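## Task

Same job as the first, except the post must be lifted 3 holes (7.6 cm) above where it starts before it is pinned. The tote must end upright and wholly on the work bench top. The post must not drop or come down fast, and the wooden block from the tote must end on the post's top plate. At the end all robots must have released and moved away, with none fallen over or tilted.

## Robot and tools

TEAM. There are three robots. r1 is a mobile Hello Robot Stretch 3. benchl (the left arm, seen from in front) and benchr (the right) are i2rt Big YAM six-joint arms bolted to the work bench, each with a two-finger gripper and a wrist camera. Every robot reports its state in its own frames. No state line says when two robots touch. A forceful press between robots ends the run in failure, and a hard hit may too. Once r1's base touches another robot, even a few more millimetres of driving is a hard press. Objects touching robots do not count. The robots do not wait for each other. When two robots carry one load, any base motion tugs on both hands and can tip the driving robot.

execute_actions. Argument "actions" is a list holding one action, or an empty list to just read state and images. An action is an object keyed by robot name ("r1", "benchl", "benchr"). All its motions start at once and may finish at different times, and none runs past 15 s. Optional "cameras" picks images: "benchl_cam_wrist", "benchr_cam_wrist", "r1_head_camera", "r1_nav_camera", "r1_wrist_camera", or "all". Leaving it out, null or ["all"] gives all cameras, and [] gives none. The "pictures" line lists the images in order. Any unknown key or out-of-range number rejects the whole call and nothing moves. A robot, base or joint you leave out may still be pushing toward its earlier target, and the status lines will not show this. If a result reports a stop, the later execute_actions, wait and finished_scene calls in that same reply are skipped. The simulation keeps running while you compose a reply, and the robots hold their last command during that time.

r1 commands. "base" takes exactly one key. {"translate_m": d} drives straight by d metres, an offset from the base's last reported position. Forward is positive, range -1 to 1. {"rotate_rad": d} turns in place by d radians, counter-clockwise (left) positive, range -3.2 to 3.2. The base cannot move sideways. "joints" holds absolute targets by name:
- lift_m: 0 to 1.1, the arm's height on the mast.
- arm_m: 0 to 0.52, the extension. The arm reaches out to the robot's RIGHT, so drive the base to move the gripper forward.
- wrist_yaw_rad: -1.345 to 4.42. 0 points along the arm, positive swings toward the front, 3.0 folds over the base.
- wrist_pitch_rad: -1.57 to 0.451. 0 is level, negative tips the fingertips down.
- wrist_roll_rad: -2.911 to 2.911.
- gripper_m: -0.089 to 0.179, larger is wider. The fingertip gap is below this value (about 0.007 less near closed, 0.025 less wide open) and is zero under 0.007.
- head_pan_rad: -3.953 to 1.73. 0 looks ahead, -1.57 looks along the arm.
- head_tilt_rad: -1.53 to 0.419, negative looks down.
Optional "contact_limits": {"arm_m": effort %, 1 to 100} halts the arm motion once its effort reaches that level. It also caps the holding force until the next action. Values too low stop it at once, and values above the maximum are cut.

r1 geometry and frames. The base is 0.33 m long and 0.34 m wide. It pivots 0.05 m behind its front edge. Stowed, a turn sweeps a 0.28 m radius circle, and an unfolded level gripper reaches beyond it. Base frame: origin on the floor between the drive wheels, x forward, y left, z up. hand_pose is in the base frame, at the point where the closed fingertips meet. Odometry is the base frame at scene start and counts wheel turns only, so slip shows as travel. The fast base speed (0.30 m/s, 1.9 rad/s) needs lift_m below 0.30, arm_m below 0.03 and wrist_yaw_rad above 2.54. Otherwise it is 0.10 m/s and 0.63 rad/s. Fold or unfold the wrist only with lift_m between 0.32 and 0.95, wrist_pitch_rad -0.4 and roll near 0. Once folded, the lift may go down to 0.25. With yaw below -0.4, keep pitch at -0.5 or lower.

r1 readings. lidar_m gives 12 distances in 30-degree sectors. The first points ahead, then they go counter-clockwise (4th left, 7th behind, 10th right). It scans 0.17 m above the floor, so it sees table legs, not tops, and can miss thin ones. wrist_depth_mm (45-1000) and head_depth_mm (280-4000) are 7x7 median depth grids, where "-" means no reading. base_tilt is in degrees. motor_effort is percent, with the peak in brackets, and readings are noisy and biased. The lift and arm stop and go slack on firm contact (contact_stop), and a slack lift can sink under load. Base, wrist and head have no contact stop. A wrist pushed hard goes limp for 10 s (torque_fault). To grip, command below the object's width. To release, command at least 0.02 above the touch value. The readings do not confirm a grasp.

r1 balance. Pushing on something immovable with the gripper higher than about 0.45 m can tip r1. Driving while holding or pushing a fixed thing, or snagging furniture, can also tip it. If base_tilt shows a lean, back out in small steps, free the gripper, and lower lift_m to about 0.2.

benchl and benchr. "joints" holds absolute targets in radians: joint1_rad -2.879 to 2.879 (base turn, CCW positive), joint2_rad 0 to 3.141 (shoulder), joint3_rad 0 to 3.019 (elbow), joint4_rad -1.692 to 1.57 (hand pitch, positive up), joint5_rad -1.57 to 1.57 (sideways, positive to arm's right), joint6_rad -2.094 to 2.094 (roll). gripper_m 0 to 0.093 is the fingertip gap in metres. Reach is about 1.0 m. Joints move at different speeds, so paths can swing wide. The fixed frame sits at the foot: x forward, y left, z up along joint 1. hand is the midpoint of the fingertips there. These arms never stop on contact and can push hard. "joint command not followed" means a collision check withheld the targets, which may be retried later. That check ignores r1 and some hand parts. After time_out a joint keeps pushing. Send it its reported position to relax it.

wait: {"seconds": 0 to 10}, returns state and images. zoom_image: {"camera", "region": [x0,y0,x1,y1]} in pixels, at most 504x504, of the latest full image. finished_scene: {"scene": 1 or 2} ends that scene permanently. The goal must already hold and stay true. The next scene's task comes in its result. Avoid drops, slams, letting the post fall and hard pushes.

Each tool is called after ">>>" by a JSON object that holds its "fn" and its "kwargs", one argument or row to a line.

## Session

>>> {"fn": "execute_actions", "kwargs": {
  "actions": []
}}

Scene clock: 0.00 s.
r1.base_odometry: x=+0.000 y=+0.000 heading=+0.000 (m, m, rad; r1's odometry frame)
r1.turned_by_wheels: +0.000 (rad since the last result)
r1.turned_by_imu: +0.000 (rad since the last result)
r1.base_tilt: forward=-0.1 right=+1.2 (deg)
r1.lidar_m: 1.94 1.78 2.20 2.10 2.10 2.10 2.45 2.28 2.16 1.91 1.66 1.67
r1.head_depth_mm: 1651 1653 1667 1651 1656 1665 1660 / 1727 1811 1810 1815 1797 1811 1799 / 1821 1976 1971 1981 1989 1979 1939 / 1809 2202 2190 2196 2190 2202 2032 / 1815 2390 2439 2460 2457 2447 2036 / 1818 2418 2493 2538 2516 2513 2031 / 1827 2288 2246 2265 2283 2302 2018
r1.base_status: not commanded
r1.joint_positions: lift_m=+0.536 arm_m=+0.001 wrist_yaw_rad=+2.951 wrist_pitch_rad=-0.539 wrist_roll_rad=-0.018 gripper_m=+0.037 head_pan_rad=-0.009 head_tilt_rad=-0.021
r1.joint_status: not commanded
r1.motor_effort: left_wheel=+0 right_wheel=+0 lift_m=+28 arm_m=-1 wrist_yaw_rad=+0 wrist_pitch_rad=+4 wrist_roll_rad=+0 gripper_m=+0 head_pan_rad=+0 head_tilt_rad=+1 (%)
r1.hand_pose: x=+0.0181 y=+0.0577 z=+0.5225 quat_wxyz=(+0.252, +0.690, +0.125, +0.667) (m; r1's base frame)
r1.wrist_depth_mm: - - - - - - - / - - - - - - - / - - - - - - - / 909 922 972 989 - - - / 787 803 - 830 878 871 887 / 700 714 - 723 731 762 763 / 612 614 646 650 654 662 692
benchl.joint_positions: joint1_rad=-1.588 joint2_rad=+0.811 joint3_rad=+0.716 joint4_rad=-1.506 joint5_rad=-0.017 joint6_rad=+0.008 gripper_m=+0.094
benchl.joint_status: not commanded
benchl.hand: x=-0.0008 y=-0.1831 z=+0.1700 quat_wxyz=(+0.005, -0.716, -0.698, -0.017) (m; benchl's fixed frame)
benchr.joint_positions: joint1_rad=+1.577 joint2_rad=+0.799 joint3_rad=+0.686 joint4_rad=-1.496 joint5_rad=-0.007 joint6_rad=+0.007 gripper_m=+0.095
benchr.joint_status: not commanded
benchr.hand: x=-0.0020 y=+0.1763 z=+0.1605 quat_wxyz=(+0.016, +0.707, -0.707, +0.011) (m; benchr's fixed frame)
pictures: benchl_cam_wrist, benchr_cam_wrist, r1_head_camera (sideways: a quarter turn clockwise sets it upright), r1_nav_camera (sideways: a quarter turn counterclockwise sets it upright), r1_wrist_camera
camera_calibration (this result's frames):
r1_head_camera: T_world_to_cam=[[-0.0196383, -0.0220979, -0.999563, 1.31936], [0.0547434, 0.998232, -0.023144, 0.0342579], [0.998307, -0.055174, -0.0183939, -0.0296083], [0, 0, 0, 1]] pos_world=[0.0535927, -0.0066759, 1.31903]
r1_nav_camera: T_world_to_cam=[[0.0435767, -0.046713, 0.997957, -1.25094], [-0.0314293, -0.998476, -0.0453649, 0.10836], [0.998556, -0.0293883, -0.0449784, 0.00928235], [0, 0, 0, 1]] pos_world=[0.0486487, 0.0500324, 1.25372]
r1_wrist_camera: T_world_to_cam=[[0.983062, -0.173153, 0.0600654, -0.0421871], [-0.0728057, -0.669716, -0.73904, 0.456542], [0.168193, 0.722148, -0.670979, 0.471793], [0, 0, 0, 1]] pos_world=[-0.00464117, -0.0422562, 0.6565]
Images, in order (width x height): benchl_cam_wrist 504x504, benchr_cam_wrist 504x504, r1_head_camera 896x504, r1_nav_camera 672x504, r1_wrist_camera 644x364.

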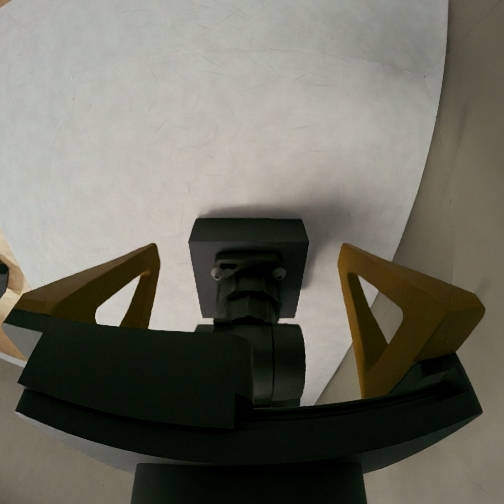

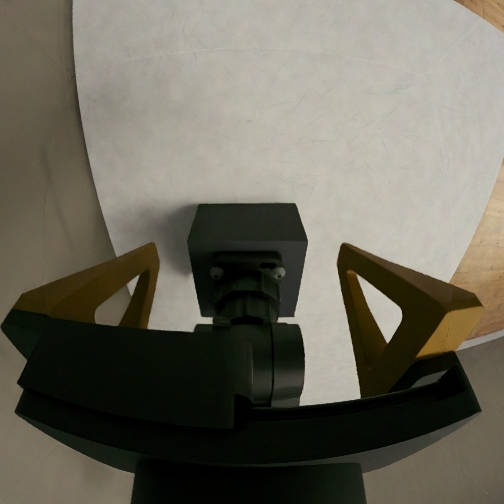

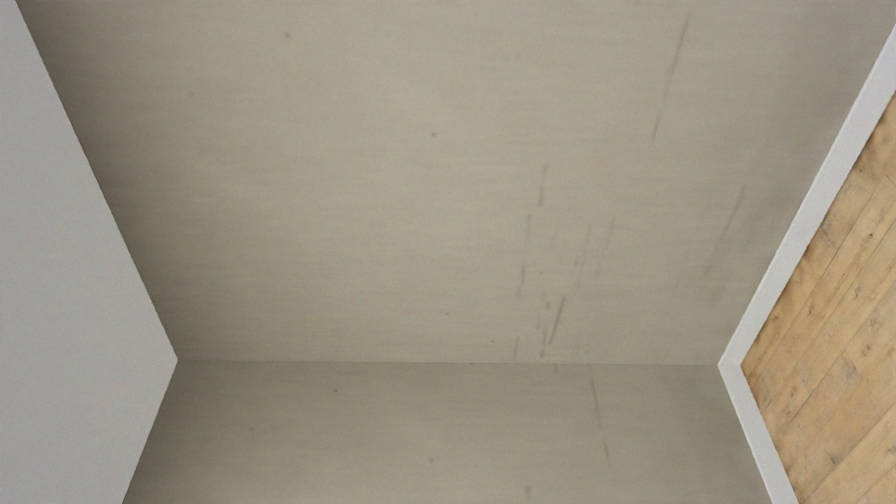

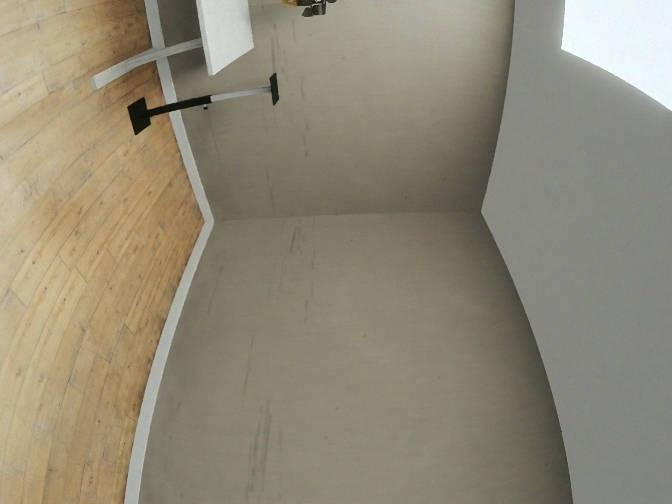

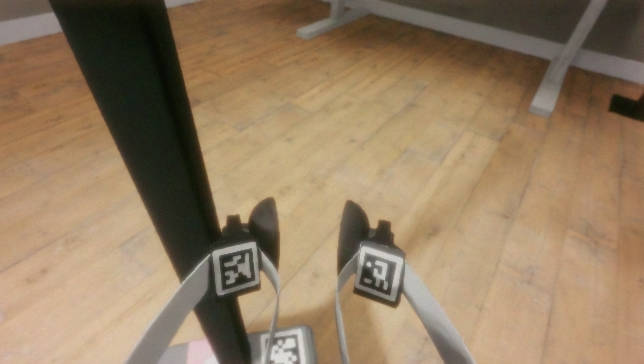

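>>> {"fn": "execute_actions", "kwargs": {
  "actions": [
    {"r1":{"joints":{"head_pan_rad":1.0,"head_tilt_rad":-0.45}},"benchr":{"joints":{"joint1_rad":1.39,"joint2_rad":1.2,"joint3_rad":0.8,"joint4_rad":-0.1}}}
  ],
  "cameras": ["r1_nav_camera","r1_head_camera","benchr_cam_wrist"]
}}

>>> {"fn": "execute_actions", "kwargs": {
  "actions": [
    {"r1":{"joints":{"head_pan_rad":-2.6}}}
  ],
  "cameras": ["r1_nav_camera","r1_head_camera"]
}}

Scene clock: 2.63 s.
r1.base_odometry: x=+0.000 y=+0.000 heading=+0.000 (m, m, rad; r1's odometry frame)
r1.turned_by_wheels: +0.000 (rad since the last result)
r1.turned_by_imu: +0.000 (rad since the last result)
r1.base_tilt: forward=-0.1 right=+1.3 (deg)
r1.lidar_m: 1.94 1.77 2.20 2.09 2.10 2.10 2.45 2.28 2.16 1.91 1.67 1.67
r1.head_depth_mm: 1739 1854 2039 2184 2027 1635 1313 / 1796 1888 2034 1846 2031 1621 1311 / 1815 1946 1993 2322 2080 1614 1302 / 1844 2000 2099 2387 2108 1612 1309 / 1887 2009 2156 2451 2079 1589 1293 / 1931 2056 1951 2504 2054 1589 1288 / 1967 2091 2236 2400 2065 1592 1282
r1.base_status: not commanded
r1.joint_positions: lift_m=+0.536 arm_m=+0.001 wrist_yaw_rad=+2.951 wrist_pitch_rad=-0.539 wrist_roll_rad=-0.018 gripper_m=+0.037 head_pan_rad=+0.993 head_tilt_rad=-0.444
r1.joint_status: all done
r1.motor_effort: left_wheel=+0(0) right_wheel=+0(0) lift_m=+28(28) arm_m=-1(1) wrist_yaw_rad=+0(0) wrist_pitch_rad=+4(4) wrist_roll_rad=+0(0) gripper_m=+0(0) head_pan_rad=+5(51) head_tilt_rad=-2(19) (%)
r1.hand_pose: x=+0.0181 y=+0.0577 z=+0.5225 quat_wxyz=(+0.252, +0.690, +0.125, +0.667) (m; r1's base frame)
r1.wrist_depth_mm: - - - - - - - / - - - - - - - / - - - - - - - / 913 919 940 991 - - - / 802 793 - 850 862 859 894 / 694 704 - 714 751 766 767 / 617 617 648 650 651 666 675
benchl.joint_positions: joint1_rad=-1.588 joint2_rad=+0.811 joint3_rad=+0.716 joint4_rad=-1.506 joint5_rad=-0.017 joint6_rad=+0.008 gripper_m=+0.094
benchl.joint_status: not commanded
benchl.hand: x=-0.0008 y=-0.1831 z=+0.1700 quat_wxyz=(+0.005, -0.716, -0.698, -0.017) (m; benchl's fixed frame)
benchr.joint_positions: joint1_rad=+1.393 joint2_rad=+1.205 joint3_rad=+0.761 joint4_rad=-0.114 joint5_rad=-0.007 joint6_rad=+0.007 gripper_m=+0.095
benchr.joint_status: all done
benchr.hand: x=+0.0884 y=+0.4954 z=+0.2140 quat_wxyz=(-0.369, +0.560, -0.672, -0.315) (m; benchr's fixed frame)
pictures: benchr_cam_wrist, r1_head_camera (sideways: a quarter turn clockwise sets it upright), r1_nav_camera (sideways: a quarter turn counterclockwise sets it upright)
camera_calibration (this result's frames):
benchr_cam_wrist: T_world_to_cam=[[0.984627, -0.17454, -0.006708, 0.00116934], [-0.163804, -0.909369, -0.382382, 0.552572], [0.0606408, 0.377603, -0.92398, 0.127337], [0, 0, 0, 1]] pos_world=[0.0816403, 0.454613, 0.328959]
r1_head_camera: T_world_to_cam=[[-0.215216, -0.370685, -0.903479, 1.19493], [-0.818974, 0.57245, -0.0397818, 0.0612306], [0.531943, 0.731364, -0.426781, 0.504788], [0, 0, 0, 1]] pos_world=[0.0387957, 0.0387065, 1.29746]
r1_nav_camera: T_world_to_cam=[[0.284543, 0.351427, 0.891927, -1.11385], [0.815247, -0.578214, -0.0322596, 0.0861121], [0.504388, 0.736321, -0.451027, 0.540788], [0, 0, 0, 1]] pos_world=[-0.026032, 0.0430335, 1.24016]
Images, in order (width x height): benchr_cam_wrist 504x504, r1_head_camera 896x504, r1_nav_camera 672x504.

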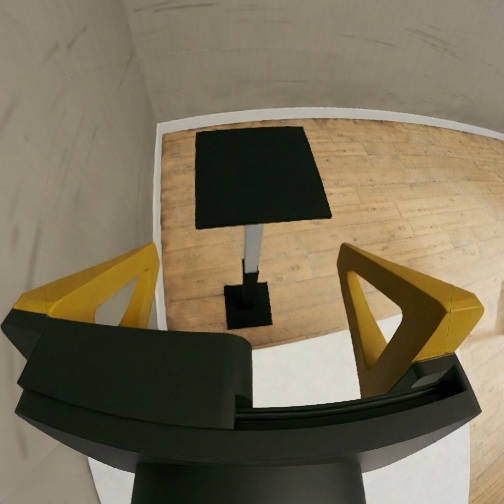

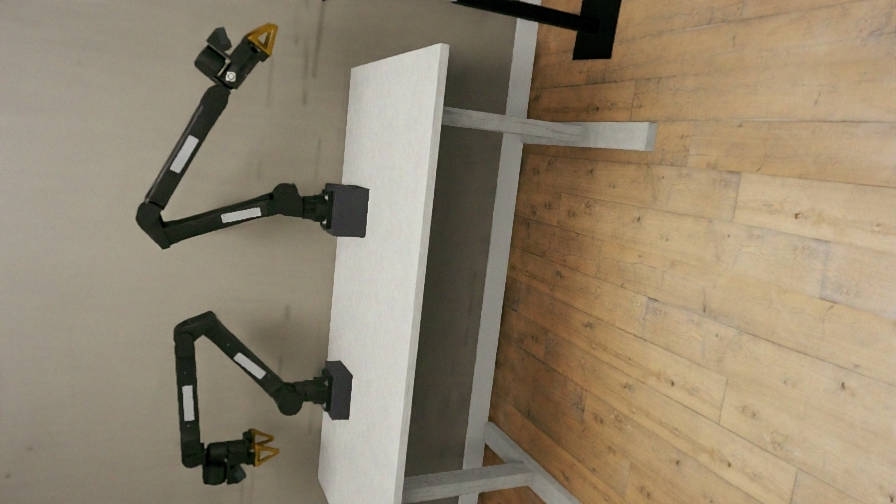

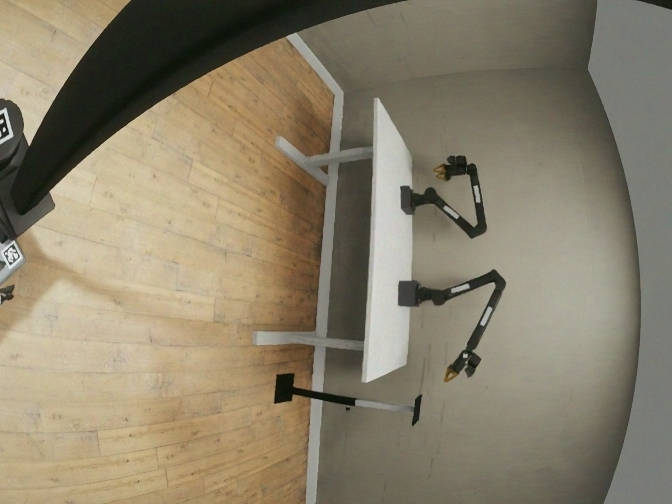

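Scene clock: 4.87 s.
r1.base_odometry: x=+0.000 y=+0.000 heading=+0.000 (m, m, rad; r1's odometry frame)
r1.turned_by_wheels: +0.000 (rad since the last result)
r1.turned_by_imu: +0.000 (rad since the last result)
r1.base_tilt: forward=+0.0 right=+1.3 (deg)
r1.lidar_m: 1.94 1.77 2.21 2.10 2.09 2.09 2.44 2.28 2.15 1.92 1.67 1.67
r1.head_depth_mm: 2352 2584 2813 3023 2126 1602 1317 / 2318 2496 2731 2883 2095 1612 1307 / 2245 2424 2535 2810 2095 1608 1305 / 2194 2347 2457 2737 2059 1591 1300 / 2138 2300 2014 2679 2049 1588 1295 / 2090 2255 2022 2594 2072 1592 1285 / 2028 2186 2268 2572 2041 1580 1284
r1.base_status: not commanded
r1.joint_positions: lift_m=+0.536 arm_m=+0.001 wrist_yaw_rad=+2.951 wrist_pitch_rad=-0.539 wrist_roll_rad=-0.018 gripper_m=+0.037 head_pan_rad=-2.593 head_tilt_rad=-0.445
r1.joint_status: all done
r1.motor_effort: left_wheel=+0(0) right_wheel=+0(0) lift_m=+28(28) arm_m=-1(0) wrist_yaw_rad=+0(0) wrist_pitch_rad=+4(4) wrist_roll_rad=+0(0) gripper_m=+1(0) head_pan_rad=-4(50) head_tilt_rad=-2(2) (%)
r1.hand_pose: x=+0.0181 y=+0.0577 z=+0.5225 quat_wxyz=(+0.252, +0.690, +0.125, +0.667) (m; r1's base frame)
r1.wrist_depth_mm: - - - - - - - / - - - - - - - / - - - - - - - / 914 919 955 985 - - - / 799 778 - 822 852 879 869 / 672 715 - 714 754 741 765 / 601 620 649 659 646 659 692
benchl.joint_positions: joint1_rad=-1.588 joint2_rad=+0.811 joint3_rad=+0.716 joint4_rad=-1.506 joint5_rad=-0.017 joint6_rad=+0.008 gripper_m=+0.094
benchl.joint_status: not commanded
benchl.hand: x=-0.0008 y=-0.1831 z=+0.1700 quat_wxyz=(+0.005, -0.716, -0.698, -0.017) (m; benchl's fixed frame)
benchr.joint_positions: joint1_rad=+1.393 joint2_rad=+1.205 joint3_rad=+0.761 joint4_rad=-0.114 joint5_rad=-0.007 joint6_rad=+0.007 gripper_m=+0.095
benchr.joint_status: not commanded
benchr.hand: x=+0.0884 y=+0.4954 z=+0.2140 quat_wxyz=(-0.369, +0.560, -0.672, -0.315) (m; benchr's fixed frame)
pictures: r1_head_camera (sideways: a quarter turn clockwise sets it upright), r1_nav_camera (sideways: a quarter turn counterclockwise sets it upright)
camera_calibration (this result's frames):
r1_head_camera: T_world_to_cam=[[0.353927, 0.242538, -0.903278, 1.19119], [0.493732, -0.868703, -0.0397969, 0.0532426], [-0.794332, -0.431892, -0.427206, 0.513431], [0, 0, 0, 1]] pos_world=[-0.0400491, -0.0209104, 1.29744]
r1_nav_camera: T_world_to_cam=[[-0.408258, -0.195367, 0.891716, -1.10934], [-0.487863, 0.872325, -0.0322413, 0.0940373], [-0.771567, -0.448197, -0.451446, 0.549118], [0, 0, 0, 1]] pos_world=[0.016659, -0.0526478, 1.24015]
Images, in order (width x height): r1_head_camera 896x504, r1_nav_camera 672x504.

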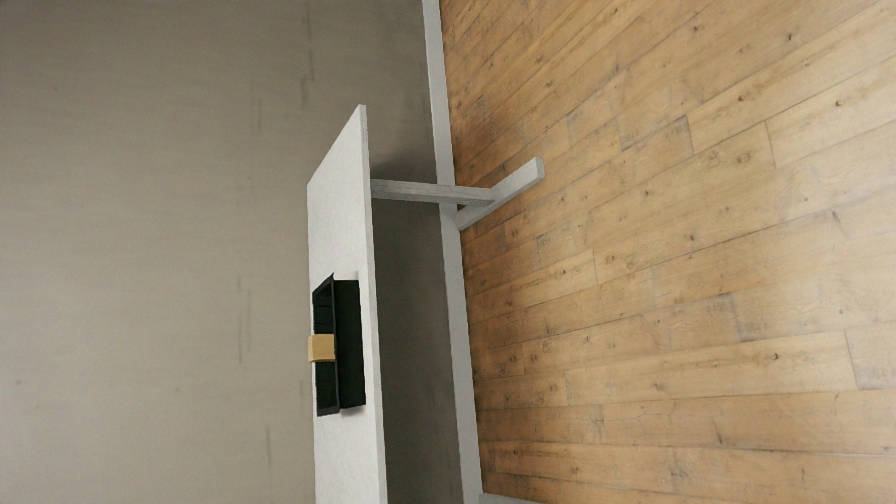

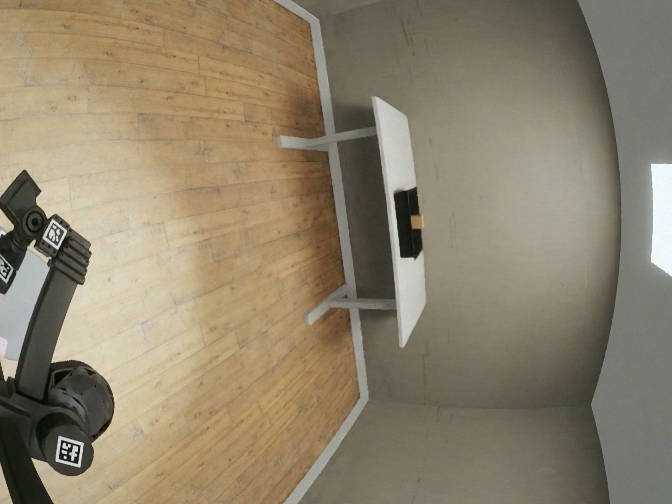

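>>> {"fn": "execute_actions", "kwargs": {
  "actions": [
    {"r1":{"base":{"rotate_rad":-0.76},"joints":{"lift_m":0.26,"wrist_pitch_rad":-0.4,"head_pan_rad":-1.57,"head_tilt_rad":-0.89}},"benchr":{"joints":{"joint2_rad":1.62,"joint3_rad":0.72,"joint4_rad":0.92,"joint6_rad":1.57,"gripper_m":0.05}}}
  ],
  "cameras": ["benchr_cam_wrist"]
}}

>>> {"fn": "execute_actions", "kwargs": {
  "actions": [
    {"r1":{"base":{"translate_m":1.0}}}
  ],
  "cameras": []
}}

>>> {"fn": "execute_actions", "kwargs": {
  "actions": [
    {"r1":{"base":{"rotate_rad":-1.51}}}
  ],
  "cameras": []
}}

>>> {"fn": "execute_actions", "kwargs": {
  "actions": [
    {"r1":{"base":{"translate_m":-1.0}}}
  ],
  "cameras": []
}}

>>> {"fn": "execute_actions", "kwargs": {
  "actions": [
    {"r1":{"base":{"translate_m":-0.7}}}
  ],
  "cameras": ["r1_head_camera"]
}}

Scene clock: 9.80 s.
r1.base_odometry: x=+0.000 y=+0.000 heading=-0.760 (m, m, rad; r1's odometry frame)
r1.turned_by_wheels: -0.760 (rad since the last result)
r1.turned_by_imu: -0.761 (rad since the last result)
r1.base_tilt: forward=+0.0 right=+1.3 (deg)
r1.lidar_m: 1.66 1.75 1.85 1.77 2.31 2.16 2.09 2.20 2.27 2.16 2.29 1.72
r1.head_depth_mm: 1886 2382 2040 1691 1425 1241 1098 / 1709 2453 2020 1675 1427 1237 1097 / 1707 2430 2006 1658 1421 1235 1126 / 1785 2419 1983 1636 1407 1228 1131 / 1769 2420 1976 1639 1404 1225 1095 / 1926 2340 1958 1623 1399 1211 1077 / 2230 2439 1939 1621 1386 1215 1070
r1.base_status: done
r1.joint_positions: lift_m=+0.261 arm_m=+0.001 wrist_yaw_rad=+2.951 wrist_pitch_rad=-0.421 wrist_roll_rad=-0.018 gripper_m=+0.037 head_pan_rad=-1.577 head_tilt_rad=-0.879
r1.joint_status: all done
r1.motor_effort: left_wheel=+4(8) right_wheel=-4(8) lift_m=+14(24) arm_m=-1(0) wrist_yaw_rad=+0(0) wrist_pitch_rad=+7(6) wrist_roll_rad=+0(1) gripper_m=+0(0) head_pan_rad=+4(52) head_tilt_rad=-4(20) (%)
r1.hand_pose: x=+0.0213 y=+0.0740 z=+0.2727 quat_wxyz=(+0.212, +0.696, +0.083, +0.681) (m; r1's base frame)
r1.wrist_depth_mm: - - - - - - - / - - - - - - - / 786 - 849 867 920 925 961 / 616 - 660 670 696 723 742 / 517 527 - 563 572 584 605 / 462 - - 457 478 493 493 / - - - 412 410 419 423
benchl.joint_positions: joint1_rad=-1.588 joint2_rad=+0.811 joint3_rad=+0.716 joint4_rad=-1.506 joint5_rad=-0.017 joint6_rad=+0.008 gripper_m=+0.094
benchl.joint_status: not commanded
benchl.hand: x=-0.0008 y=-0.1831 z=+0.1700 quat_wxyz=(+0.005, -0.716, -0.698, -0.017) (m; benchl's fixed frame)
benchr.joint_positions: joint1_rad=+1.393 joint2_rad=+1.625 joint3_rad=+0.722 joint4_rad=+0.905 joint5_rad=-0.007 joint6_rad=+1.558 gripper_m=+0.050
benchr.joint_status: all done
benchr.hand: x=+0.1042 y=+0.5835 z=+0.2052 quat_wxyz=(-0.065, -0.056, -0.704, -0.705) (m; benchr's fixed frame)
pictures: benchr_cam_wrist
camera_calibration (this result's frames):
benchr_cam_wrist: T_world_to_cam=[[0.015298, -0.00242001, -0.99988, 0.205292], [-0.900652, -0.434354, -0.0127286, 0.355682], [-0.434271, 0.900739, -0.00882436, -0.356403], [0, 0, 0, 1]] pos_world=[0.16243, 0.476015, 0.206649]
Images, in order (width x height): benchr_cam_wrist 504x504.

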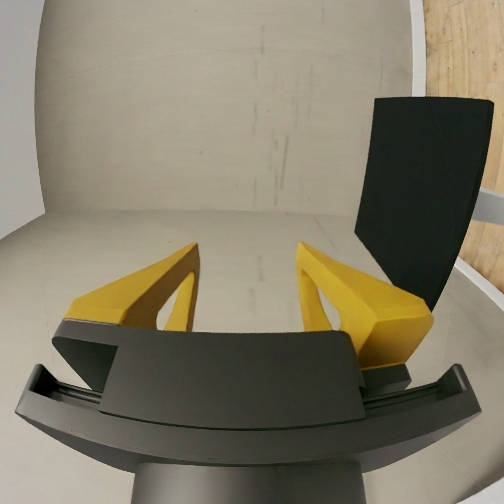

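Scene clock: 14.93 s.
r1.base_odometry: x=+0.725 y=-0.689 heading=-0.760 (m, m, rad; r1's odometry frame)
r1.turned_by_wheels: +0.000 (rad since the last result)
r1.turned_by_imu: +0.000 (rad since the last result)
r1.base_tilt: forward=+0.0 right=+1.3 (deg)
r1.lidar_m: 0.66 0.69 0.97 1.84 1.85 2.74 3.09 3.24 2.24 2.31 0.91 0.68
r1.head_depth_mm: 1891 2483 2028 1677 1428 1241 1098 / 2199 2439 2003 1676 1424 1246 1097 / 2236 2448 1997 1658 1417 1230 1130 / 2239 2447 1998 1641 1410 1225 1130 / 2227 2455 1978 1638 1406 1218 1096 / 2239 2384 1952 1628 1394 1217 1077 / 1852 1912 1841 1625 1389 1215 1076
r1.base_status: done
r1.joint_positions: lift_m=+0.261 arm_m=+0.001 wrist_yaw_rad=+2.951 wrist_pitch_rad=-0.420 wrist_roll_rad=-0.018 gripper_m=+0.037 head_pan_rad=-1.577 head_tilt_rad=-0.879
r1.joint_status: not commanded
r1.motor_effort: left_wheel=+4(13) right_wheel=-4(7) lift_m=+14(14) arm_m=+0(0) wrist_yaw_rad=+0(0) wrist_pitch_rad=+7(7) wrist_roll_rad=+0(0) gripper_m=+0(2) head_pan_rad=+5(5) head_tilt_rad=-3(3) (%)
r1.hand_pose: x=+0.0213 y=+0.0740 z=+0.2728 quat_wxyz=(+0.212, +0.696, +0.083, +0.681) (m; r1's base frame)
r1.wrist_depth_mm: - - - - - 914 661 / - - - - - 933 674 / 792 - 845 879 898 866 670 / 622 - 642 683 690 716 658 / 520 525 - 549 568 586 594 / 457 - - 453 475 488 499 / - - - 412 406 420 435
benchl.joint_positions: joint1_rad=-1.588 joint2_rad=+0.811 joint3_rad=+0.716 joint4_rad=-1.506 joint5_rad=-0.017 joint6_rad=+0.008 gripper_m=+0.094
benchl.joint_status: not commanded
benchl.hand: x=-0.0008 y=-0.1831 z=+0.1700 quat_wxyz=(+0.005, -0.716, -0.698, -0.017) (m; benchl's fixed frame)
benchr.joint_positions: joint1_rad=+1.393 joint2_rad=+1.625 joint3_rad=+0.722 joint4_rad=+0.905 joint5_rad=-0.007 joint6_rad=+1.558 gripper_m=+0.050
benchr.joint_status: not commanded
benchr.hand: x=+0.1042 y=+0.5835 z=+0.2052 quat_wxyz=(-0.065, -0.056, -0.704, -0.705) (m; benchr's fixed frame)
pictures: none
No camera images: the call's "cameras" was empty. Leave "cameras" out to get every camera's image.

Scene clock: 17.20 s.
r1.base_odometry: x=+0.725 y=-0.689 heading=-2.269 (m, m, rad; r1's odometry frame)
r1.turned_by_wheels: -1.510 (rad since the last result)
r1.turned_by_imu: -1.508 (rad since the last result)
r1.base_tilt: forward=+0.0 right=+1.3 (deg)
r1.lidar_m: 1.93 0.87 0.67 0.66 0.71 1.03 1.83 1.95 2.74 3.10 2.82 2.23
r1.head_depth_mm: 2629 2593 2046 1667 1428 1242 1101 / 2646 2552 2017 1667 1420 1237 1092 / 2663 2517 2014 1665 1413 1238 1131 / 2678 2497 2004 1655 1399 1229 1131 / 2733 2486 1963 1634 1401 1219 1101 / 2738 2450 1954 1635 1395 1217 1078 / 2736 2437 1946 1620 1386 1207 1076
r1.base_status: done
r1.joint_positions: lift_m=+0.261 arm_m=+0.001 wrist_yaw_rad=+2.951 wrist_pitch_rad=-0.420 wrist_roll_rad=-0.018 gripper_m=+0.037 head_pan_rad=-1.577 head_tilt_rad=-0.880
r1.joint_status: not commanded
r1.motor_effort: left_wheel=+4(12) right_wheel=-4(9) lift_m=+14(14) arm_m=+0(0) wrist_yaw_rad=+0(0) wrist_pitch_rad=+7(6) wrist_roll_rad=+0(0) gripper_m=+1(0) head_pan_rad=+5(4) head_tilt_rad=-3(3) (%)
r1.hand_pose: x=+0.0213 y=+0.0740 z=+0.2728 quat_wxyz=(+0.212, +0.696, +0.083, +0.681) (m; r1's base frame)
r1.wrist_depth_mm: 608 - 644 650 675 692 731 / 664 - 689 727 750 758 790 / 704 - 746 792 795 818 872 / 619 - 657 689 687 716 743 / 528 523 - 555 572 581 603 / 456 - - 456 483 484 497 / - - - 415 410 422 425
benchl.joint_positions: joint1_rad=-1.588 joint2_rad=+0.811 joint3_rad=+0.716 joint4_rad=-1.506 joint5_rad=-0.017 joint6_rad=+0.008 gripper_m=+0.094
benchl.joint_status: not commanded
benchl.hand: x=-0.0008 y=-0.1831 z=+0.1700 quat_wxyz=(+0.005, -0.716, -0.698, -0.017) (m; benchl's fixed frame)
benchr.joint_positions: joint1_rad=+1.393 joint2_rad=+1.625 joint3_rad=+0.722 joint4_rad=+0.905 joint5_rad=-0.007 joint6_rad=+1.558 gripper_m=+0.050
benchr.joint_status: not commanded
benchr.hand: x=+0.1042 y=+0.5835 z=+0.2052 quat_wxyz=(-0.065, -0.056, -0.704, -0.705) (m; benchr's fixed frame)
pictures: none
No camera images: the call's "cameras" was empty. Leave "cameras" out to get every camera's image.

Scene clock: 22.27 s.
r1.base_odometry: x=+1.368 y=+0.077 heading=-2.269 (m, m, rad; r1's odometry frame)
r1.turned_by_wheels: +0.000 (rad since the last result)
r1.turned_by_imu: +0.000 (rad since the last result)
r1.base_tilt: forward=-0.1 right=+1.3 (deg)
r1.lidar_m: 2.20 0.99 0.76 0.75 0.80 1.18 1.17 0.87 1.82 2.99 3.21 3.59
r1.head_depth_mm: 1667 2408 2040 1687 1422 1244 1104 / 2561 2565 2021 1666 1424 1245 1094 / 2606 2500 2019 1660 1417 1235 1134 / 2599 2505 1986 1651 1411 1227 1125 / 2647 2459 1968 1651 1394 1225 1097 / 2635 2457 1962 1629 1392 1216 1080 / 2672 2436 1960 1618 1377 1209 1070
r1.base_status: done
r1.joint_positions: lift_m=+0.261 arm_m=+0.001 wrist_yaw_rad=+2.951 wrist_pitch_rad=-0.420 wrist_roll_rad=-0.018 gripper_m=+0.037 head_pan_rad=-1.577 head_tilt_rad=-0.880
r1.joint_status: not commanded
r1.motor_effort: left_wheel=+4(9) right_wheel=-4(11) lift_m=+14(14) arm_m=-1(0) wrist_yaw_rad=+0(1) wrist_pitch_rad=+6(6) wrist_roll_rad=+0(1) gripper_m=-1(0) head_pan_rad=+5(4) head_tilt_rad=-3(3) (%)
r1.hand_pose: x=+0.0213 y=+0.0740 z=+0.2728 quat_wxyz=(+0.212, +0.696, +0.083, +0.681) (m; r1's base frame)
r1.wrist_depth_mm: 692 - 717 742 747 767 797 / 748 - 793 817 839 866 880 / 774 - 808 852 883 902 923 / 626 - 668 671 705 714 733 / 517 519 - 567 566 583 594 / 456 - - 462 483 482 502 / - - - 416 408 422 433
benchl.joint_positions: joint1_rad=-1.588 joint2_rad=+0.811 joint3_rad=+0.716 joint4_rad=-1.506 joint5_rad=-0.017 joint6_rad=+0.008 gripper_m=+0.094
benchl.joint_status: not commanded
benchl.hand: x=-0.0008 y=-0.1831 z=+0.1700 quat_wxyz=(+0.005, -0.716, -0.698, -0.017) (m; benchl's fixed frame)
benchr.joint_positions: joint1_rad=+1.393 joint2_rad=+1.625 joint3_rad=+0.722 joint4_rad=+0.905 joint5_rad=-0.007 joint6_rad=+1.558 gripper_m=+0.050
benchr.joint_status: not commanded
benchr.hand: x=+0.1042 y=+0.5835 z=+0.2052 quat_wxyz=(-0.065, -0.056, -0.704, -0.705) (m; benchr's fixed frame)
pictures: none
No camera images: the call's "cameras" was empty. Leave "cameras" out to get every camera's image.

Scene clock: 26.43 s.
r1.base_odometry: x=+1.818 y=+0.613 heading=-2.269 (m, m, rad; r1's odometry frame)
r1.turned_by_wheels: +0.000 (rad since the last result)
r1.turned_by_imu: +0.000 (rad since the last result)
r1.base_tilt: forward=-0.1 right=+1.3 (deg)
r1.lidar_m: 2.37 1.07 0.83 0.81 0.61 0.48 0.47 0.50 0.38 0.38 3.15 4.20
r1.head_depth_mm: 512 524 896 800 1317 1200 1082 / 1340 545 890 499 1380 1237 1101 / 1514 1114 882 507 1217 1199 1124 / 1499 1106 879 1527 1371 1203 1127 / 1557 1095 869 1607 1387 1221 1099 / 2601 2287 862 1630 1384 1215 1079 / 2622 2456 1928 1615 1388 1212 1071
r1.base_status: done
r1.joint_positions: lift_m=+0.261 arm_m=+0.001 wrist_yaw_rad=+2.951 wrist_pitch_rad=-0.420 wrist_roll_rad=-0.018 gripper_m=+0.037 head_pan_rad=-1.577 head_tilt_rad=-0.880
r1.joint_status: not commanded
r1.motor_effort: left_wheel=+4(9) right_wheel=-4(11) lift_m=+14(14) arm_m=+0(0) wrist_yaw_rad=+0(1) wrist_pitch_rad=+6(6) wrist_roll_rad=+0(0) gripper_m=+1(1) head_pan_rad=+5(4) head_tilt_rad=-3(3) (%)
r1.hand_pose: x=+0.0213 y=+0.0740 z=+0.2728 quat_wxyz=(+0.212, +0.696, +0.083, +0.681) (m; r1's base frame)
r1.wrist_depth_mm: 611 - 775 808 843 842 861 / 650 - 858 878 890 921 950 / 640 - 859 862 905 949 988 / 604 - 652 672 678 716 756 / 522 530 - 556 575 581 595 / 453 - - 456 486 490 501 / - - - 412 415 423 429
benchl.joint_positions: joint1_rad=-1.588 joint2_rad=+0.811 joint3_rad=+0.716 joint4_rad=-1.506 joint5_rad=-0.017 joint6_rad=+0.008 gripper_m=+0.094
benchl.joint_status: not commanded
benchl.hand: x=-0.0008 y=-0.1831 z=+0.1700 quat_wxyz=(+0.005, -0.716, -0.698, -0.017) (m; benchl's fixed frame)
benchr.joint_positions: joint1_rad=+1.393 joint2_rad=+1.625 joint3_rad=+0.722 joint4_rad=+0.905 joint5_rad=-0.007 joint6_rad=+1.558 gripper_m=+0.050
benchr.joint_status: not commanded
benchr.hand: x=+0.1042 y=+0.5835 z=+0.2052 quat_wxyz=(-0.065, -0.056, -0.704, -0.705) (m; benchr's fixed frame)
pictures: r1_head_camera (sideways: a quarter turn clockwise sets it upright)
camera_calibration (this result's frames):
r1_head_camera: T_world_to_cam=[[-0.0178039, 0.769333, -0.6386, 0.848437], [0.998608, -0.0180305, -0.0495624, 0.0628508], [-0.0496442, -0.638594, -0.767941, 0.952144], [0, 0, 0, 1]] pos_world=[-0.0003894, -0.0435645, 1.27612]
Images, in order (width x height): r1_head_camera 896x504.

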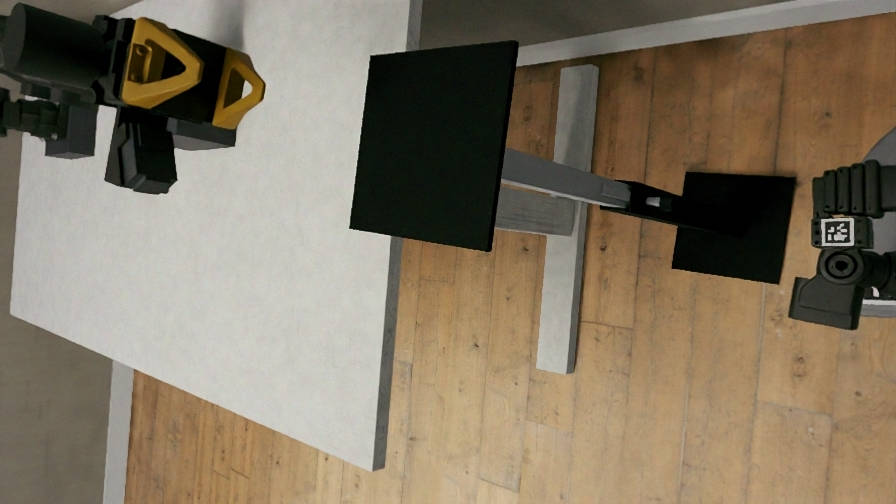

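>>> {"fn": "execute_actions", "kwargs": {
  "actions": [
    {"r1":{"base":{"rotate_rad":-0.095},"joints":{"lift_m":0.54,"wrist_pitch_rad":-0.4}},"benchr":{"joints":{"joint2_rad":1.7,"joint3_rad":0.55,"joint4_rad":1.2}}}
  ],
  "cameras": []
}}

>>> {"fn": "execute_actions", "kwargs": {
  "actions": [
    {"r1":{"joints":{"wrist_yaw_rad":1.5,"gripper_m":0.05}},"benchr":{"joints":{"joint2_rad":1.97,"joint3_rad":0.66,"joint4_rad":1.34}}}
  ],
  "cameras": ["benchr_cam_wrist"]
}}

>>> {"fn": "execute_actions", "kwargs": {
  "actions": [
    {"r1":{"base":{"translate_m":-0.05},"joints":{"wrist_yaw_rad":0.075,"wrist_pitch_rad":-1.08,"arm_m":0.05}}}
  ],
  "cameras": ["r1_wrist_camera","r1_head_camera"]
}}

Scene clock: 31.77 s.
r1.base_odometry: x=+1.818 y=+0.613 heading=-2.364 (m, m, rad; r1's odometry frame)
r1.turned_by_wheels: -0.095 (rad since the last result)
r1.turned_by_imu: -0.094 (rad since the last result)
r1.base_tilt: forward=-0.1 right=+1.3 (deg)
r1.lidar_m: 3.24 1.17 0.85 0.81 0.67 0.49 0.47 0.48 0.66 0.38 3.04 4.15
r1.head_depth_mm: 1180 1098 896 1166 1162 1153 1066 / 645 1014 890 525 1393 1240 1104 / 1335 618 880 508 1381 1237 - / 1494 1106 876 505 1329 1179 - / 1484 1098 870 1598 1367 1243 1068 / 1542 1089 863 1590 1364 1214 1080 / 2539 2357 854 1579 1380 1208 1076
r1.base_status: done
r1.joint_positions: lift_m=+0.539 arm_m=+0.001 wrist_yaw_rad=+2.951 wrist_pitch_rad=-0.420 wrist_roll_rad=-0.018 gripper_m=+0.037 head_pan_rad=-1.577 head_tilt_rad=-0.880
r1.joint_status: all done
r1.motor_effort: left_wheel=+4(11) right_wheel=-4(9) lift_m=+37(35) arm_m=-1(0) wrist_yaw_rad=+1(0) wrist_pitch_rad=+6(2) wrist_roll_rad=+0(1) gripper_m=+0(1) head_pan_rad=+4(4) head_tilt_rad=-3(3) (%)
r1.hand_pose: x=+0.0213 y=+0.0741 z=+0.5517 quat_wxyz=(+0.212, +0.696, +0.083, +0.681) (m; r1's base frame)
r1.wrist_depth_mm: 679 - 766 819 867 936 943 / 730 - 840 889 958 - - / 742 - 943 971 - - - / 738 - - - - - - / 708 892 - 962 963 - - / 701 766 - 790 802 832 847 / 652 662 711 697 716 722 727
benchl.joint_positions: joint1_rad=-1.588 joint2_rad=+0.811 joint3_rad=+0.716 joint4_rad=-1.506 joint5_rad=-0.017 joint6_rad=+0.008 gripper_m=+0.094
benchl.joint_status: not commanded
benchl.hand: x=-0.0008 y=-0.1831 z=+0.1700 quat_wxyz=(+0.005, -0.716, -0.698, -0.017) (m; benchl's fixed frame)
benchr.joint_positions: joint1_rad=+1.393 joint2_rad=+1.699 joint3_rad=+0.550 joint4_rad=+1.185 joint5_rad=-0.007 joint6_rad=+1.559 gripper_m=+0.050
benchr.joint_status: all done
benchr.hand: x=+0.0949 y=+0.5314 z=+0.1575 quat_wxyz=(-0.066, -0.055, -0.692, -0.717) (m; benchr's fixed frame)
pictures: none
No camera images: the call's "cameras" was empty. Leave "cameras" out to get every camera's image.

Scene clock: 33.50 s.
r1.base_odometry: x=+1.818 y=+0.613 heading=-2.364 (m, m, rad; r1's odometry frame)
r1.turned_by_wheels: +0.000 (rad since the last result)
r1.turned_by_imu: +0.000 (rad since the last result)
r1.base_tilt: forward=-0.1 right=+1.3 (deg)
r1.lidar_m: 3.24 1.16 0.85 0.81 0.67 0.49 0.47 0.49 0.66 0.38 3.06 4.15
r1.head_depth_mm: 1177 1096 894 1159 1164 1156 1070 / 863 1018 865 524 1393 1243 1107 / 1341 713 622 508 1385 1250 - / 1499 1109 874 504 1326 1212 - / 1487 1099 870 1601 1371 1220 1053 / 1543 1088 862 1596 1364 1219 1064 / 2525 2335 857 1585 1385 1206 1074
r1.base_status: not commanded
r1.joint_positions: lift_m=+0.539 arm_m=+0.001 wrist_yaw_rad=+1.504 wrist_pitch_rad=-0.420 wrist_roll_rad=-0.018 gripper_m=+0.050 head_pan_rad=-1.577 head_tilt_rad=-0.880
r1.joint_status: all done
r1.motor_effort: left_wheel=+4(4) right_wheel=-4(4) lift_m=+37(37) arm_m=-1(1) wrist_yaw_rad=-3(3) wrist_pitch_rad=+6(6) wrist_roll_rad=+0(0) gripper_m=+1(59) head_pan_rad=+4(4) head_tilt_rad=-3(3) (%)
r1.hand_pose: x=+0.2023 y=-0.1612 z=+0.5517 quat_wxyz=(+0.610, +0.577, -0.399, +0.370) (m; r1's base frame)
r1.wrist_depth_mm: - - - - - - - / - - - - - - - / - - - - - - - / - - - - - - - / 869 932 978 933 981 965 - / 764 792 761 806 829 837 836 / 665 680 696 704 692 729 725
benchl.joint_positions: joint1_rad=-1.588 joint2_rad=+0.811 joint3_rad=+0.716 joint4_rad=-1.506 joint5_rad=-0.017 joint6_rad=+0.008 gripper_m=+0.094
benchl.joint_status: not commanded
benchl.hand: x=-0.0008 y=-0.1831 z=+0.1700 quat_wxyz=(+0.005, -0.716, -0.698, -0.017) (m; benchl's fixed frame)
benchr.joint_positions: joint1_rad=+1.393 joint2_rad=+1.972 joint3_rad=+0.645 joint4_rad=+1.327 joint5_rad=-0.007 joint6_rad=+1.559 gripper_m=+0.050
benchr.joint_status: all done
benchr.hand: x=+0.1003 y=+0.5617 z=+0.0817 quat_wxyz=(-0.064, -0.056, -0.705, -0.704) (m; benchr's fixed frame)
pictures: benchr_cam_wrist
camera_calibration (this result's frames):
benchr_cam_wrist: T_world_to_cam=[[0.0134565, -0.00403765, -0.999901, 0.0829291], [-0.900673, -0.434374, -0.0103671, 0.340916], [-0.434289, 0.900724, -0.00948175, -0.339483], [0, 0, 0, 1]] pos_world=[0.158504, 0.4542, 0.0832363]
Images, in order (width x height): benchr_cam_wrist 504x504.

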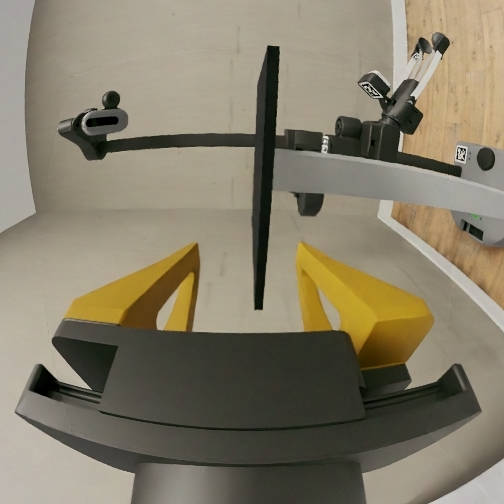

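Scene clock: 35.23 s.
r1.base_odometry: x=+1.854 y=+0.648 heading=-2.364 (m, m, rad; r1's odometry frame)
r1.turned_by_wheels: +0.000 (rad since the last result)
r1.turned_by_imu: +0.000 (rad since the last result)
r1.base_tilt: forward=-0.1 right=+1.3 (deg)
r1.lidar_m: 3.24 1.16 0.84 0.81 0.60 0.44 0.42 0.43 0.59 0.37 3.05 4.14
r1.head_depth_mm: 1055 1050 895 1044 1035 1035 1028 / 1378 1124 891 1451 1366 1221 1114 / 652 631 635 509 1387 1294 - / 1420 1066 657 505 1327 - 1083 / 1493 1095 870 502 1371 1223 1086 / 1465 1086 862 1587 1362 1216 1077 / 2546 1113 853 1580 1386 1208 1071
r1.base_status: done
r1.joint_positions: lift_m=+0.539 arm_m=+0.050 wrist_yaw_rad=+0.079 wrist_pitch_rad=-1.082 wrist_roll_rad=-0.018 gripper_m=+0.050 head_pan_rad=-1.577 head_tilt_rad=-0.880
r1.joint_status: all done
r1.motor_effort: left_wheel=+4(5) right_wheel=-4(8) lift_m=+37(37) arm_m=+3(4) wrist_yaw_rad=-3(4) wrist_pitch_rad=+1(7) wrist_roll_rad=+0(0) gripper_m=+1(1) head_pan_rad=+4(4) head_tilt_rad=-3(3) (%)
r1.hand_pose: x=-0.0138 y=-0.2934 z=+0.4406 quat_wxyz=(+0.625, +0.391, -0.585, -0.337) (m; r1's base frame)
r1.wrist_depth_mm: 698 701 698 148 144 762 512 / 668 674 706 174 689 695 495 / 645 645 669 272 675 678 484 / 617 621 633 625 650 658 473 / 584 597 597 596 628 621 465 / 563 570 568 589 599 600 457 / 539 543 557 569 561 567 438
benchl.joint_positions: joint1_rad=-1.588 joint2_rad=+0.811 joint3_rad=+0.716 joint4_rad=-1.506 joint5_rad=-0.017 joint6_rad=+0.008 gripper_m=+0.094
benchl.joint_status: not commanded
benchl.hand: x=-0.0008 y=-0.1831 z=+0.1700 quat_wxyz=(+0.005, -0.716, -0.698, -0.017) (m; benchl's fixed frame)
benchr.joint_positions: joint1_rad=+1.393 joint2_rad=+1.972 joint3_rad=+0.645 joint4_rad=+1.327 joint5_rad=-0.007 joint6_rad=+1.559 gripper_m=+0.050
benchr.joint_status: not commanded
benchr.hand: x=+0.1003 y=+0.5617 z=+0.0817 quat_wxyz=(-0.064, -0.056, -0.705, -0.704) (m; benchr's fixed frame)
pictures: r1_head_camera (sideways: a quarter turn clockwise sets it upright), r1_wrist_camera
camera_calibration (this result's frames):
r1_head_camera: T_world_to_cam=[[-0.0178035, 0.769377, -0.638546, 0.848367], [0.998608, -0.0180271, -0.0495632, 0.0628519], [-0.049644, -0.63854, -0.767986, 0.952202], [0, 0, 0, 1]] pos_world=[-0.000389394, -0.0435627, 1.27611]
r1_wrist_camera: T_world_to_cam=[[-0.991477, -0.122968, 0.0430364, -0.0717122], [-0.130157, 0.949376, -0.285911, 0.433079], [-0.00569976, -0.289076, -0.957289, 0.502787], [0, 0, 0, 1]] pos_world=[-0.0118672, -0.274629, 0.608221]
Images, in order (width x height): r1_head_camera 896x504, r1_wrist_camera 644x364.

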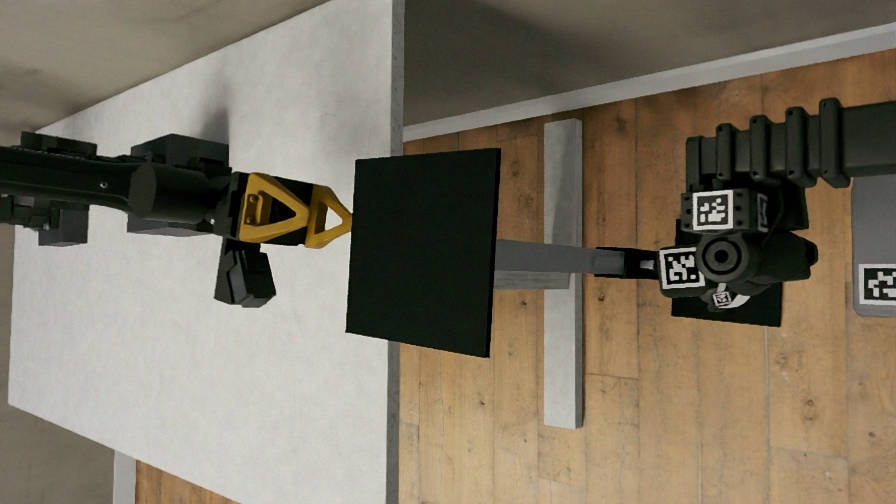

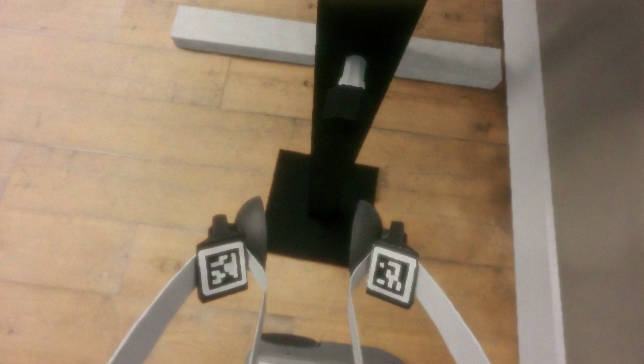

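>>> {"fn": "execute_actions", "kwargs": {
  "actions": [
    {"r1":{"base":{"translate_m":-0.012},"joints":{"arm_m":0.11,"wrist_roll_rad":0}},"benchr":{"joints":{"joint1_rad":1.35,"joint2_rad":2.09,"joint3_rad":0.91,"joint4_rad":1.24,"joint6_rad":1.585}}}
  ],
  "cameras": ["r1_wrist_camera","benchr_cam_wrist","r1_head_camera"]
}}

Scene clock: 37.70 s.
r1.base_odometry: x=+1.862 y=+0.657 heading=-2.364 (m, m, rad; r1's odometry frame)
r1.turned_by_wheels: +0.000 (rad since the last result)
r1.turned_by_imu: +0.000 (rad since the last result)
r1.base_tilt: forward=-0.1 right=+1.3 (deg)
r1.lidar_m: 3.21 1.17 0.84 0.81 0.58 0.42 0.41 0.42 0.57 0.37 3.06 4.15
r1.head_depth_mm: 1029 1025 895 1014 1013 1005 999 / 1389 1125 890 1424 1369 1218 1118 / 777 969 880 533 1400 - 1110 / 1431 632 548 504 1369 - 1105 / 1487 1095 871 502 1373 1214 1085 / 1461 1087 864 1592 1359 1213 1078 / 2473 1077 855 1582 1392 1205 1071
r1.base_status: done
r1.joint_positions: lift_m=+0.539 arm_m=+0.110 wrist_yaw_rad=+0.078 wrist_pitch_rad=-1.083 wrist_roll_rad=-0.004 gripper_m=+0.050 head_pan_rad=-1.577 head_tilt_rad=-0.880
r1.joint_status: all done
r1.motor_effort: left_wheel=+4(5) right_wheel=-3(8) lift_m=+37(37) arm_m=+3(3) wrist_yaw_rad=-2(3) wrist_pitch_rad=+1(1) wrist_roll_rad=+2(2) gripper_m=+0(1) head_pan_rad=+4(4) head_tilt_rad=-3(3) (%)
r1.hand_pose: x=-0.0139 y=-0.3532 z=+0.4405 quat_wxyz=(+0.621, +0.388, -0.590, -0.340) (m; r1's base frame)
r1.wrist_depth_mm: 705 713 726 61 749 721 489 / 674 681 672 80 670 671 477 / 650 656 660 97 672 680 462 / 615 622 630 136 658 647 454 / 588 594 605 126 626 607 452 / 563 567 573 581 607 587 436 / 542 548 559 563 557 571 425
benchl.joint_positions: joint1_rad=-1.588 joint2_rad=+0.811 joint3_rad=+0.716 joint4_rad=-1.506 joint5_rad=-0.017 joint6_rad=+0.008 gripper_m=+0.094
benchl.joint_status: not commanded
benchl.hand: x=-0.0008 y=-0.1831 z=+0.1700 quat_wxyz=(+0.005, -0.716, -0.698, -0.017) (m; benchl's fixed frame)
benchr.joint_positions: joint1_rad=+1.354 joint2_rad=+2.086 joint3_rad=+0.887 joint4_rad=+1.244 joint5_rad=-0.007 joint6_rad=+1.573 gripper_m=+0.050
benchr.joint_status: all done
benchr.hand: x=+0.1397 y=+0.6369 z=+0.0814 quat_wxyz=(-0.075, -0.073, -0.687, -0.719) (m; benchr's fixed frame)
pictures: benchr_cam_wrist, r1_head_camera (sideways: a quarter turn clockwise sets it upright), r1_wrist_camera
camera_calibration (this result's frames):
benchr_cam_wrist: T_world_to_cam=[[0.00954985, 0.042245, -0.999062, 0.0533555], [-0.916834, -0.398447, -0.0256121, 0.389648], [-0.399155, 0.916218, 0.0349266, -0.408598], [0, 0, 0, 1]] pos_world=[0.193639, 0.527365, 0.077556]
r1_head_camera: T_world_to_cam=[[-0.0178035, 0.769377, -0.638546, 0.848367], [0.998608, -0.0180272, -0.0495632, 0.0628519], [-0.0496441, -0.63854, -0.767986, 0.952202], [0, 0, 0, 1]] pos_world=[-0.0003894, -0.0435627, 1.27611]
r1_wrist_camera: T_world_to_cam=[[-0.993232, -0.110216, 0.0366456, -0.0718727], [-0.116098, 0.951333, -0.285458, 0.490514], [-0.00340014, -0.287781, -0.95769, 0.486085], [0, 0, 0, 1]] pos_world=[-0.0127856, -0.334678, 0.608174]
Images, in order (width x height): benchr_cam_wrist 504x504, r1_head_camera 896x504, r1_wrist_camera 644x364.

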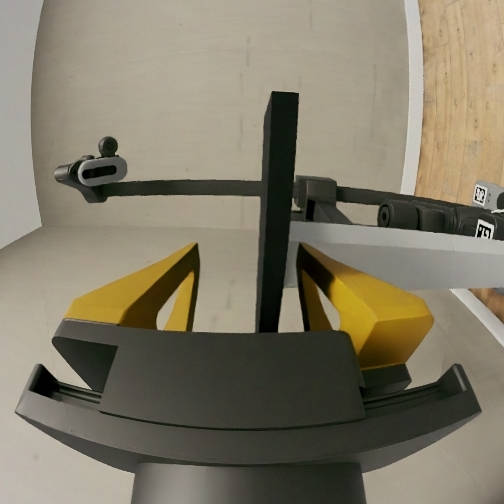

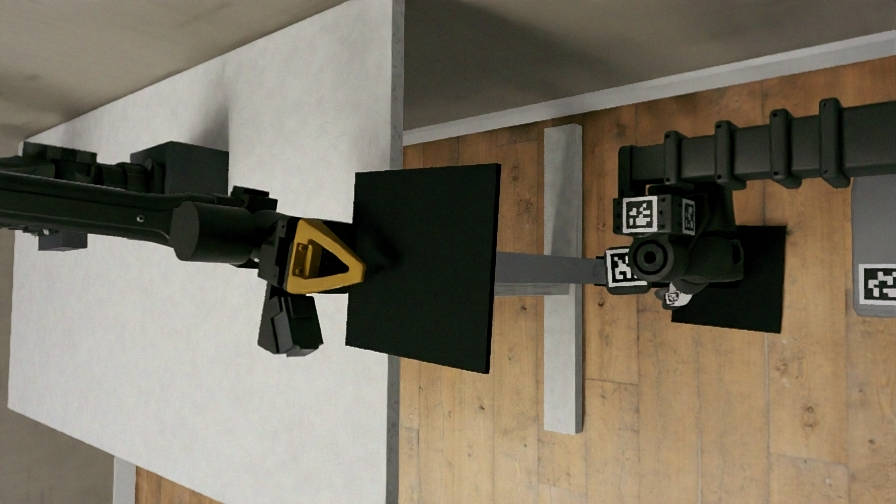

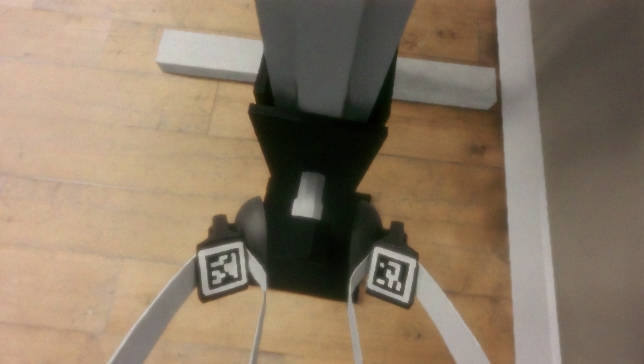

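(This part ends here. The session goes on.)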